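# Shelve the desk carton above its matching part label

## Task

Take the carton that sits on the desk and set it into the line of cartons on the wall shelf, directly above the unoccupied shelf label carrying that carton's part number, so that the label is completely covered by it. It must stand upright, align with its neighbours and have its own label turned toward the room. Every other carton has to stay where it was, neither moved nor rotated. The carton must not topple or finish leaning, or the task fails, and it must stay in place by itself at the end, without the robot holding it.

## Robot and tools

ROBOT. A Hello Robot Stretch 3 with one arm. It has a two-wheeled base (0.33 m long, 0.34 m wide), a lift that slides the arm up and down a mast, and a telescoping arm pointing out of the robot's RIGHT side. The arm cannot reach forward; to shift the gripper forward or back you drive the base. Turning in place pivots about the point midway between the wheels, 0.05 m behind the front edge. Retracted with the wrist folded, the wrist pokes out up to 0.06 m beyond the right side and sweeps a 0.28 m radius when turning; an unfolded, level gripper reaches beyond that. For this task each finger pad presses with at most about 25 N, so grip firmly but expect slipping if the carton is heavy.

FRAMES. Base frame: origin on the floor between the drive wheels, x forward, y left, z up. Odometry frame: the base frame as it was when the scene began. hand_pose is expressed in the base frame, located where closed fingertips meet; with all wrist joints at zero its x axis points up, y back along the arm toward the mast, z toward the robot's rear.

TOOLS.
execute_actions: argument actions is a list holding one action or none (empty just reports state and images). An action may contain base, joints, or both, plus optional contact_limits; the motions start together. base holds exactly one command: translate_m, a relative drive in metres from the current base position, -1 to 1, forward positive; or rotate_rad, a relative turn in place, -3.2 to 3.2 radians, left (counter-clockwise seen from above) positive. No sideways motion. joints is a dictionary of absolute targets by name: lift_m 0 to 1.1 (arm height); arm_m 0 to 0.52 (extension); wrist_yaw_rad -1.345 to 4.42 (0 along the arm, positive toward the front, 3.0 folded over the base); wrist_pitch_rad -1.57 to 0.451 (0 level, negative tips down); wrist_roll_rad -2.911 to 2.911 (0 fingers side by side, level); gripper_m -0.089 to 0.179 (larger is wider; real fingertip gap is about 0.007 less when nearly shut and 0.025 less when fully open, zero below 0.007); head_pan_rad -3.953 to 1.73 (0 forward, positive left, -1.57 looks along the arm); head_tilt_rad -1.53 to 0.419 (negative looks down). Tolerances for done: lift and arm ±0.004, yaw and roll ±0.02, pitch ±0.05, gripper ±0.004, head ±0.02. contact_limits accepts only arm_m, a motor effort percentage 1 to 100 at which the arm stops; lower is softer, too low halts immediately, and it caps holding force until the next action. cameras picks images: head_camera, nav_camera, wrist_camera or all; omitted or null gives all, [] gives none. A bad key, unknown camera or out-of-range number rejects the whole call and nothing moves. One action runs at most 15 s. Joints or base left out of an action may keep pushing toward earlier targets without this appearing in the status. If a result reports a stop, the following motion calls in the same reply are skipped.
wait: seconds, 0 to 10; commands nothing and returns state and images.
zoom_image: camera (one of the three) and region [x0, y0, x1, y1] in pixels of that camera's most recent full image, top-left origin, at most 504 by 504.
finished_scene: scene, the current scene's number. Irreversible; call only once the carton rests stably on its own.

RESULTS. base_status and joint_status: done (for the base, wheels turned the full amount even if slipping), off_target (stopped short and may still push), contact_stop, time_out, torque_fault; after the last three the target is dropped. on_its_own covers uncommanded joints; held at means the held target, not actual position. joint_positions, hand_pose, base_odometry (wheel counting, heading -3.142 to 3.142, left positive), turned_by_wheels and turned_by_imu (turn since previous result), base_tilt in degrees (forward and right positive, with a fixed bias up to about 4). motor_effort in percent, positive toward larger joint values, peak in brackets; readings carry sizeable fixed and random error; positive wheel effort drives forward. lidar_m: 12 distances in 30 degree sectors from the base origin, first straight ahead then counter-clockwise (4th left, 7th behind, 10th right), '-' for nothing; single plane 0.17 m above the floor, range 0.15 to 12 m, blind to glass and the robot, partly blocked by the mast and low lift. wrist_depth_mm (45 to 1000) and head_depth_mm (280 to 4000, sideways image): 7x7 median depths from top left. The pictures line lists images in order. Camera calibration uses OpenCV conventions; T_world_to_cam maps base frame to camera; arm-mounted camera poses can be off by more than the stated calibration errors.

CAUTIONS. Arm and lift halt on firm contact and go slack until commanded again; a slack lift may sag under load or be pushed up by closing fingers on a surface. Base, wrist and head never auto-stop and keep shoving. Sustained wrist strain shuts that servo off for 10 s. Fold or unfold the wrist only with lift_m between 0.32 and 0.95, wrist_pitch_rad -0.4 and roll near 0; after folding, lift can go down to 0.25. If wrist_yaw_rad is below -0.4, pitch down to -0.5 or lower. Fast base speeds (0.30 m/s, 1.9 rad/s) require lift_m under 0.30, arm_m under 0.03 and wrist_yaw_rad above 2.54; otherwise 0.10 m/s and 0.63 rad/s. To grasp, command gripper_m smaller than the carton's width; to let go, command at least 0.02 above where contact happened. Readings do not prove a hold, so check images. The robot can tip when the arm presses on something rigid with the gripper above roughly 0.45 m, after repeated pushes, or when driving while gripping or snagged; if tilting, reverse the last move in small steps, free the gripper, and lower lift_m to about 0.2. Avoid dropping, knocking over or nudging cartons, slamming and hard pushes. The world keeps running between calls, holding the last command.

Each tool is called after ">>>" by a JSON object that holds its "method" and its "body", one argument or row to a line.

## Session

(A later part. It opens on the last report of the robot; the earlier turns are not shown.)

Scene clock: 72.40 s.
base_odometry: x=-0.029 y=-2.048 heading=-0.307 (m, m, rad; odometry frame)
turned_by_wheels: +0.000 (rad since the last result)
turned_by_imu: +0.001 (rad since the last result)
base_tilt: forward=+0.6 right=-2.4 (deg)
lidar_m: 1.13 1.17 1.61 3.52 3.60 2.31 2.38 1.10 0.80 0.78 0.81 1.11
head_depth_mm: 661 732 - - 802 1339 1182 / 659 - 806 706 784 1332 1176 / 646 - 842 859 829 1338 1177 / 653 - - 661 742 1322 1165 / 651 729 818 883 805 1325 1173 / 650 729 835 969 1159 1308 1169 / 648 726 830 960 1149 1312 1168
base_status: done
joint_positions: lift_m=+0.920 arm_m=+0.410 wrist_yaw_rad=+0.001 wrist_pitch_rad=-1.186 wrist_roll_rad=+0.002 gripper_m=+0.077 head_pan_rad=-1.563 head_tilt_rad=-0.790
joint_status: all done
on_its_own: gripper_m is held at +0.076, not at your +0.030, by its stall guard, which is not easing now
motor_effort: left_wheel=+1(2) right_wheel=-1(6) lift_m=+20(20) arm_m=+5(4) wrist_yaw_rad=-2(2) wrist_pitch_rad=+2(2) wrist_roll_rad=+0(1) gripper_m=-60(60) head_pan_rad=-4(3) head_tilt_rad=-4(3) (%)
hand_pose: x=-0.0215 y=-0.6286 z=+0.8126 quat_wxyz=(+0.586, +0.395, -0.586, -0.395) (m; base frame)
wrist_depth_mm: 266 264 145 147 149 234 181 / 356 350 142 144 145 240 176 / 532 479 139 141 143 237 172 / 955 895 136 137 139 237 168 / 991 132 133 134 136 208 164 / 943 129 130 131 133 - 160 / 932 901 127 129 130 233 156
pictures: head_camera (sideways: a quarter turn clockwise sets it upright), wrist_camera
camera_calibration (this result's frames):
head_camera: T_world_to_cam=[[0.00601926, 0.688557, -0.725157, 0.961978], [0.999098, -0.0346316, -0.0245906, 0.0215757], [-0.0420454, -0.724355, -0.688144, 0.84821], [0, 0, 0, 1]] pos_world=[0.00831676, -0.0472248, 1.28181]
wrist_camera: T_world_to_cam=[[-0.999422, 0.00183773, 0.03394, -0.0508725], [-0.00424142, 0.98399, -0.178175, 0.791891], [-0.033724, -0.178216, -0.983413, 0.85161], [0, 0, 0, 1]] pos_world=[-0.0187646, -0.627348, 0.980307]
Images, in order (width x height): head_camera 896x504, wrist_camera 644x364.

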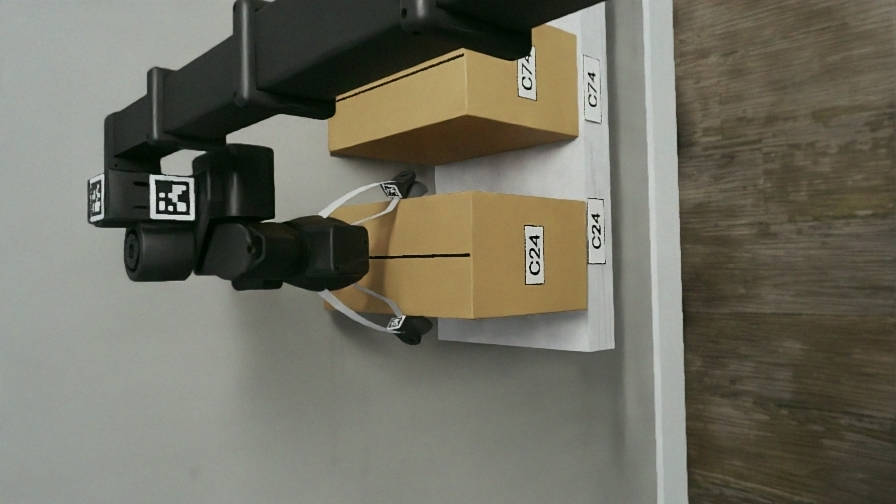

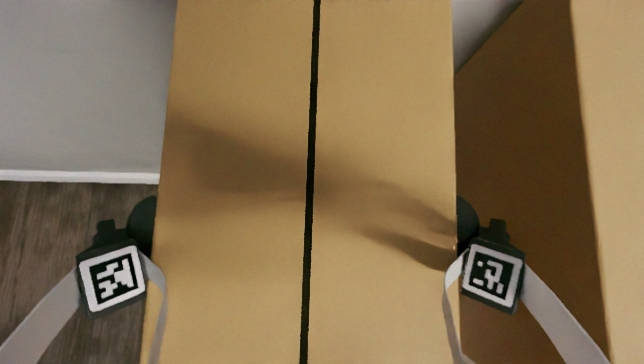

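>>> {"method": "execute_actions", "body": {
  "actions": [
    {"base":{"translate_m":-0.022},"joints":{"arm_m":0.439}}
  ],
  "cameras": []
}}

>>> {"method": "execute_actions", "body": {
  "actions": [
    {"joints":{"lift_m":0.897}}
  ],
  "cameras": ["head_camera"]
}}

>>> {"method": "execute_actions", "body": {
  "actions": [
    {"joints":{"gripper_m":0.14}}
  ],
  "cameras": []
}}

>>> {"method": "wait", "body": {
  "seconds": 0.5
}}

>>> {"method": "execute_actions", "body": {
  "actions": [
    {"joints":{"lift_m":0.97}}
  ],
  "cameras": ["head_camera","wrist_camera"]
}}

Scene clock: 74.30 s.
base_odometry: x=-0.050 y=-2.042 heading=-0.307 (m, m, rad; odometry frame)
turned_by_wheels: +0.000 (rad since the last result)
turned_by_imu: +0.001 (rad since the last result)
base_tilt: forward=+0.6 right=-2.4 (deg)
lidar_m: 1.15 1.19 1.64 3.60 3.64 2.29 2.38 1.10 0.81 0.77 0.81 1.11
head_depth_mm: 662 732 - - 802 1333 1173 / 659 - 807 701 782 1331 1172 / 645 - 821 828 808 1340 1172 / 644 - 767 683 783 1324 1176 / 652 732 814 872 804 1308 1175 / 650 731 834 967 1135 1306 1168 / 648 728 830 965 1151 1321 1164
base_status: done
joint_positions: lift_m=+0.920 arm_m=+0.439 wrist_yaw_rad=+0.001 wrist_pitch_rad=-1.195 wrist_roll_rad=+0.002 gripper_m=+0.077 head_pan_rad=-1.563 head_tilt_rad=-0.790
joint_status: all done
on_its_own: gripper_m is held at +0.076, not at your +0.030, by its stall guard, which is not easing now
motor_effort: left_wheel=+0(2) right_wheel=-2(6) lift_m=+20(20) arm_m=+6(5) wrist_yaw_rad=-2(2) wrist_pitch_rad=+6(6) wrist_roll_rad=-1(1) gripper_m=-60(60) head_pan_rad=-3(3) head_tilt_rad=-3(4) (%)
hand_pose: x=-0.0215 y=-0.6552 z=+0.8119 quat_wxyz=(+0.584, +0.398, -0.584, -0.398) (m; base frame)
wrist_depth_mm: 221 218 146 148 151 194 178 / 299 294 143 144 147 202 173 / 453 406 139 141 143 200 169 / 897 777 136 138 139 198 165 / 972 133 133 135 136 175 161 / 959 129 130 132 133 - 157 / 915 914 127 128 130 195 154
pictures: none
No camera images: the call's "cameras" was empty. Leave "cameras" out to get every camera's image.

Scene clock: 75.30 s.
base_odometry: x=-0.050 y=-2.042 heading=-0.307 (m, m, rad; odometry frame)
turned_by_wheels: +0.000 (rad since the last result)
turned_by_imu: +0.000 (rad since the last result)
base_tilt: forward=+0.7 right=-2.3 (deg)
lidar_m: 1.15 1.20 1.64 3.59 3.65 2.29 2.37 1.10 0.80 0.78 0.80 1.11
head_depth_mm: 663 744 - - 1266 1342 1181 / 659 - - 701 784 1330 1175 / 655 - 824 826 811 1336 1166 / 657 - - 699 783 1325 1177 / 651 734 824 871 802 1312 1173 / 650 732 834 974 1127 1307 1175 / 644 727 828 963 1153 1311 1171
base_status: not commanded
joint_positions: lift_m=+0.898 arm_m=+0.439 wrist_yaw_rad=+0.001 wrist_pitch_rad=-1.194 wrist_roll_rad=+0.002 gripper_m=+0.077 head_pan_rad=-1.563 head_tilt_rad=-0.790
joint_status: lift_m contact_stop (moved -0.022 of -0.023)
on_its_own: gripper_m is held at +0.076, not at your +0.030, by its stall guard, which is not easing now; lift_m is slack since a contact_stop, until your next command for it
motor_effort: left_wheel=-1(0) right_wheel=+1(1) lift_m=+28(27) arm_m=+6(6) wrist_yaw_rad=-1(2) wrist_pitch_rad=+5(6) wrist_roll_rad=-1(0) gripper_m=-61(61) head_pan_rad=-3(4) head_tilt_rad=-4(4) (%)
hand_pose: x=-0.0215 y=-0.6555 z=+0.7895 quat_wxyz=(+0.585, +0.398, -0.585, -0.398) (m; base frame)
wrist_depth_mm: 221 218 146 148 150 193 155 / 297 291 142 144 146 201 151 / 448 404 139 141 142 200 148 / 892 754 135 137 139 198 144 / 949 132 132 134 136 175 141 / 921 128 129 131 132 - 137 / 899 912 126 128 129 195 134
pictures: head_camera (sideways: a quarter turn clockwise sets it upright)
camera_calibration (this result's frames):
head_camera: T_world_to_cam=[[0.00601951, 0.688557, -0.725157, 0.961978], [0.999098, -0.034632, -0.0245906, 0.0215756], [-0.0420457, -0.724355, -0.688144, 0.84821], [0, 0, 0, 1]] pos_world=[0.00831674, -0.0472248, 1.28181]
Images, in order (width x height): head_camera 896x504.

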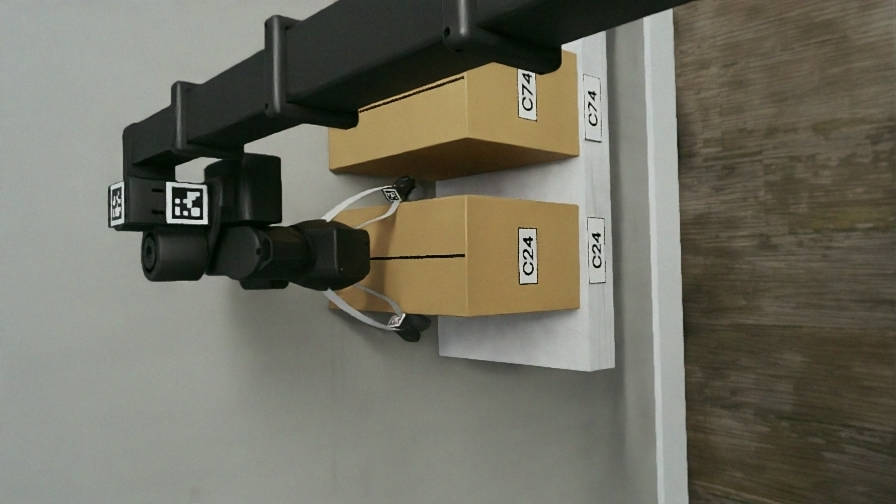

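not run: a stop came earlier in this reply.

not run: a stop came earlier in this reply.

not run: a stop came earlier in this reply.

>>> {"method": "execute_actions", "body": {
  "actions": [
    {"joints":{"gripper_m":0.14}}
  ],
  "cameras": []
}}

>>> {"method": "wait", "body": {
  "seconds": 0.5
}}

>>> {"method": "execute_actions", "body": {
  "actions": [
    {"joints":{"lift_m":0.97}}
  ],
  "cameras": ["head_camera"]
}}

>>> {"method": "finished_scene", "body": {
  "scene": 2
}}

Scene clock: 76.53 s.
base_odometry: x=-0.050 y=-2.042 heading=-0.307 (m, m, rad; odometry frame)
turned_by_wheels: +0.000 (rad since the last result)
turned_by_imu: +0.000 (rad since the last result)
base_tilt: forward=+0.5 right=-2.4 (deg)
lidar_m: 1.15 1.19 1.64 3.51 3.67 2.29 2.37 1.10 0.80 0.78 0.81 1.11
head_depth_mm: 660 743 - - 1270 1341 1175 / 658 718 - 699 777 1340 1167 / 655 - 831 831 808 1323 1172 / 654 - - 699 780 1326 1170 / 651 732 821 873 806 1315 1175 / 649 729 833 970 1131 1312 1163 / 645 728 834 962 1161 1307 1172
base_status: not commanded
joint_positions: lift_m=+0.898 arm_m=+0.439 wrist_yaw_rad=+0.001 wrist_pitch_rad=-1.190 wrist_roll_rad=+0.002 gripper_m=+0.132 head_pan_rad=-1.563 head_tilt_rad=-0.790
joint_status: gripper_m off_target (ended at +0.132, target +0.140)
on_its_own: lift_m is slack since a contact_stop, until your next command for it
motor_effort: left_wheel=-1(1) right_wheel=+1(1) lift_m=+29(29) arm_m=+6(6) wrist_yaw_rad=-2(1) wrist_pitch_rad=+4(5) wrist_roll_rad=-1(0) gripper_m=+100(100) head_pan_rad=-4(4) head_tilt_rad=-3(4) (%)
hand_pose: x=-0.0215 y=-0.6565 z=+0.7899 quat_wxyz=(+0.585, +0.396, -0.585, -0.397) (m; base frame)
wrist_depth_mm: 218 217 145 147 150 191 154 / 292 288 142 143 145 202 151 / 443 397 138 140 142 200 147 / 904 733 135 136 138 198 143 / 944 131 132 133 135 174 141 / 921 127 128 131 132 - 137 / 910 908 126 127 129 195 133
pictures: none
No camera images: the call's "cameras" was empty. Leave "cameras" out to get every camera's image.

Scene clock: 77.03 s.
base_odometry: x=-0.050 y=-2.042 heading=-0.307 (m, m, rad; odometry frame)
turned_by_wheels: +0.000 (rad since the last result)
turned_by_imu: +0.000 (rad since the last result)
base_tilt: forward=+0.7 right=-2.5 (deg)
lidar_m: 1.15 1.20 1.65 3.60 3.66 2.29 2.37 1.10 0.81 0.78 0.80 1.11
head_depth_mm: 661 742 - - 1266 1343 1179 / 658 717 - 701 784 1344 1183 / 657 - 826 828 810 1339 1171 / 653 - - 698 779 1333 1173 / 651 731 820 875 806 1317 1180 / 647 729 829 967 1124 1315 1176 / 646 725 828 967 1153 1305 1174
base_status: not commanded
joint_positions: lift_m=+0.898 arm_m=+0.439 wrist_yaw_rad=+0.001 wrist_pitch_rad=-1.188 wrist_roll_rad=+0.002 gripper_m=+0.140 head_pan_rad=-1.563 head_tilt_rad=-0.790
joint_status: gripper_m off_target (ended at +0.132, target +0.140)
on_its_own: lift_m is slack since a contact_stop, until your next command for it; gripper_m moved +0.008 to your old target +0.140
motor_effort: left_wheel=-1(1) right_wheel=+0(1) lift_m=+28(29) arm_m=+5(6) wrist_yaw_rad=-3(1) wrist_pitch_rad=+3(5) wrist_roll_rad=-1(0) gripper_m=-3(100) head_pan_rad=-4(4) head_tilt_rad=-4(4) (%)
hand_pose: x=-0.0215 y=-0.6571 z=+0.7900 quat_wxyz=(+0.586, +0.396, -0.586, -0.396) (m; base frame)
wrist_depth_mm: 218 215 145 147 149 191 155 / 289 287 141 143 146 202 150 / 439 391 138 140 142 199 147 / 881 722 135 137 138 198 144 / 933 131 131 133 135 175 140 / 919 127 128 130 131 - 136 / 897 913 125 127 128 195 133
wait: 0.50 s; at rest by 0.27 s
pictures: head_camera (sideways: a quarter turn clockwise sets it upright), nav_camera (sideways: a quarter turn counterclockwise sets it upright), wrist_camera
camera_calibration (this result's frames):
head_camera: T_world_to_cam=[[0.00601943, 0.688557, -0.725157, 0.961978], [0.999098, -0.0346319, -0.0245906, 0.0215757], [-0.0420456, -0.724354, -0.688144, 0.84821], [0, 0, 0, 1]] pos_world=[0.00831675, -0.0472248, 1.28181]
nav_camera: T_world_to_cam=[[0.056821, -0.692194, 0.719471, -0.894933], [-0.996792, -0.0800133, 0.00174291, 0.0526171], [0.0563609, -0.717263, -0.69452, 0.85992], [0, 0, 0, 1]] pos_world=[0.0548334, 0.00153165, 1.24102]
wrist_camera: T_world_to_cam=[[-0.999422, 0.00187801, 0.0339464, -0.0500414], [-0.00413519, 0.984345, -0.176202, 0.81458], [-0.0337459, -0.17624, -0.983769, 0.825917], [0, 0, 0, 1]] pos_world=[-0.0187727, -0.656175, 0.95774]
Images, in order (width x height): head_camera 896x504, nav_camera 672x504, wrist_camera 644x364.

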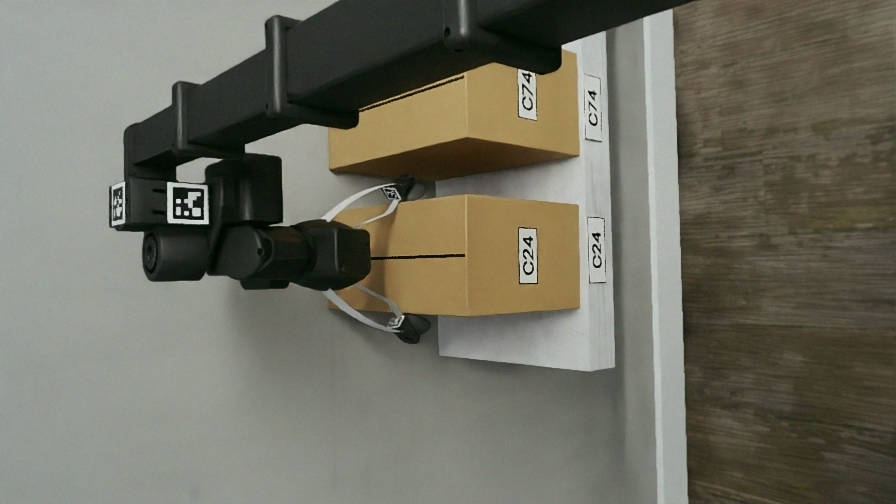

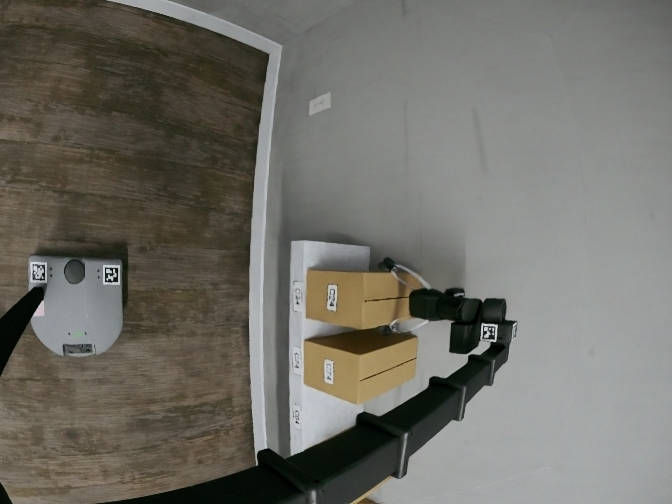

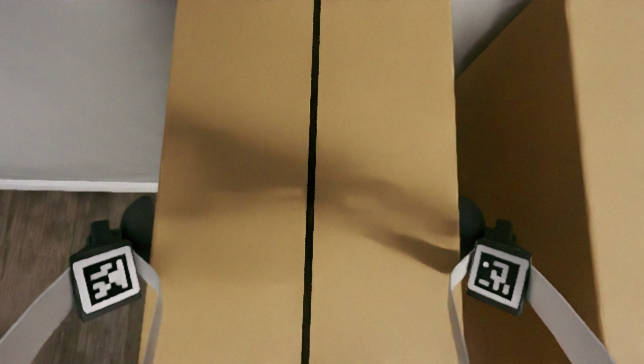

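Scene clock: 78.53 s.
base_odometry: x=-0.050 y=-2.042 heading=-0.307 (m, m, rad; odometry frame)
turned_by_wheels: +0.000 (rad since the last result)
turned_by_imu: +0.000 (rad since the last result)
base_tilt: forward=+0.6 right=-2.4 (deg)
lidar_m: 1.15 1.20 1.64 3.56 3.67 2.29 2.38 1.10 0.81 0.78 0.81 1.11
head_depth_mm: 651 - 861 706 810 1341 1180 / 636 752 817 700 787 1340 1179 / - 765 824 831 808 1331 1171 / 634 - 824 700 778 1327 1170 / 652 737 815 894 804 1313 1180 / 650 730 833 965 1130 1303 1169 / 648 726 825 965 1150 1308 1170
base_status: not commanded
joint_positions: lift_m=+0.970 arm_m=+0.439 wrist_yaw_rad=+0.001 wrist_pitch_rad=-1.188 wrist_roll_rad=+0.002 gripper_m=+0.140 head_pan_rad=-1.563 head_tilt_rad=-0.790
joint_status: all done
motor_effort: left_wheel=+0(0) right_wheel=-1(1) lift_m=+38(39) arm_m=+5(5) wrist_yaw_rad=-3(1) wrist_pitch_rad=+3(3) wrist_roll_rad=+0(1) gripper_m=+0(2) head_pan_rad=-3(3) head_tilt_rad=-3(4) (%)
hand_pose: x=-0.0215 y=-0.6571 z=+0.8616 quat_wxyz=(+0.586, +0.396, -0.586, -0.396) (m; base frame)
wrist_depth_mm: 218 215 212 212 211 210 208 / 291 287 219 221 247 229 230 / 437 434 213 215 272 223 223 / 898 880 209 211 270 218 220 / - - 203 205 251 211 212 / - 978 198 200 266 - 209 / 972 - 193 194 264 203 204
pictures: head_camera (sideways: a quarter turn clockwise sets it upright)
camera_calibration (this result's frames):
head_camera: T_world_to_cam=[[0.00601943, 0.688557, -0.725157, 0.961978], [0.999098, -0.0346319, -0.0245906, 0.0215757], [-0.0420456, -0.724355, -0.688144, 0.84821], [0, 0, 0, 1]] pos_world=[0.00831675, -0.0472248, 1.28181]
Images, in order (width x height): head_camera 896x504.

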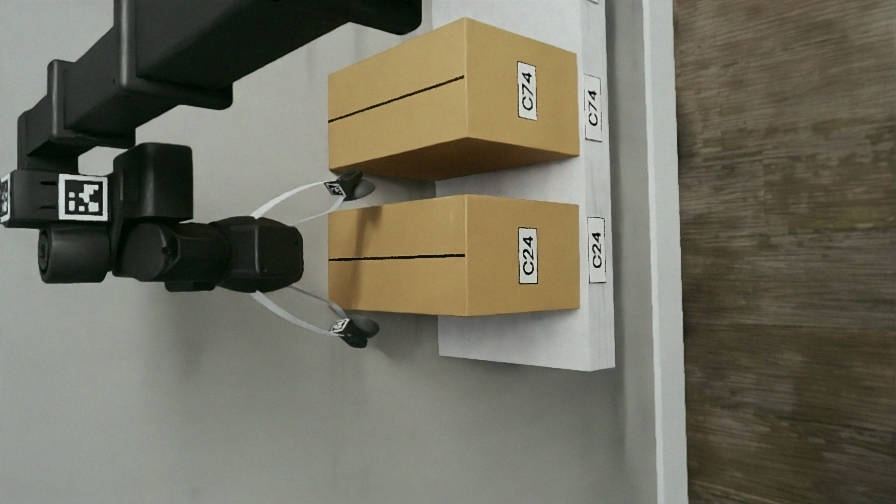

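The scene is finished: the task was done.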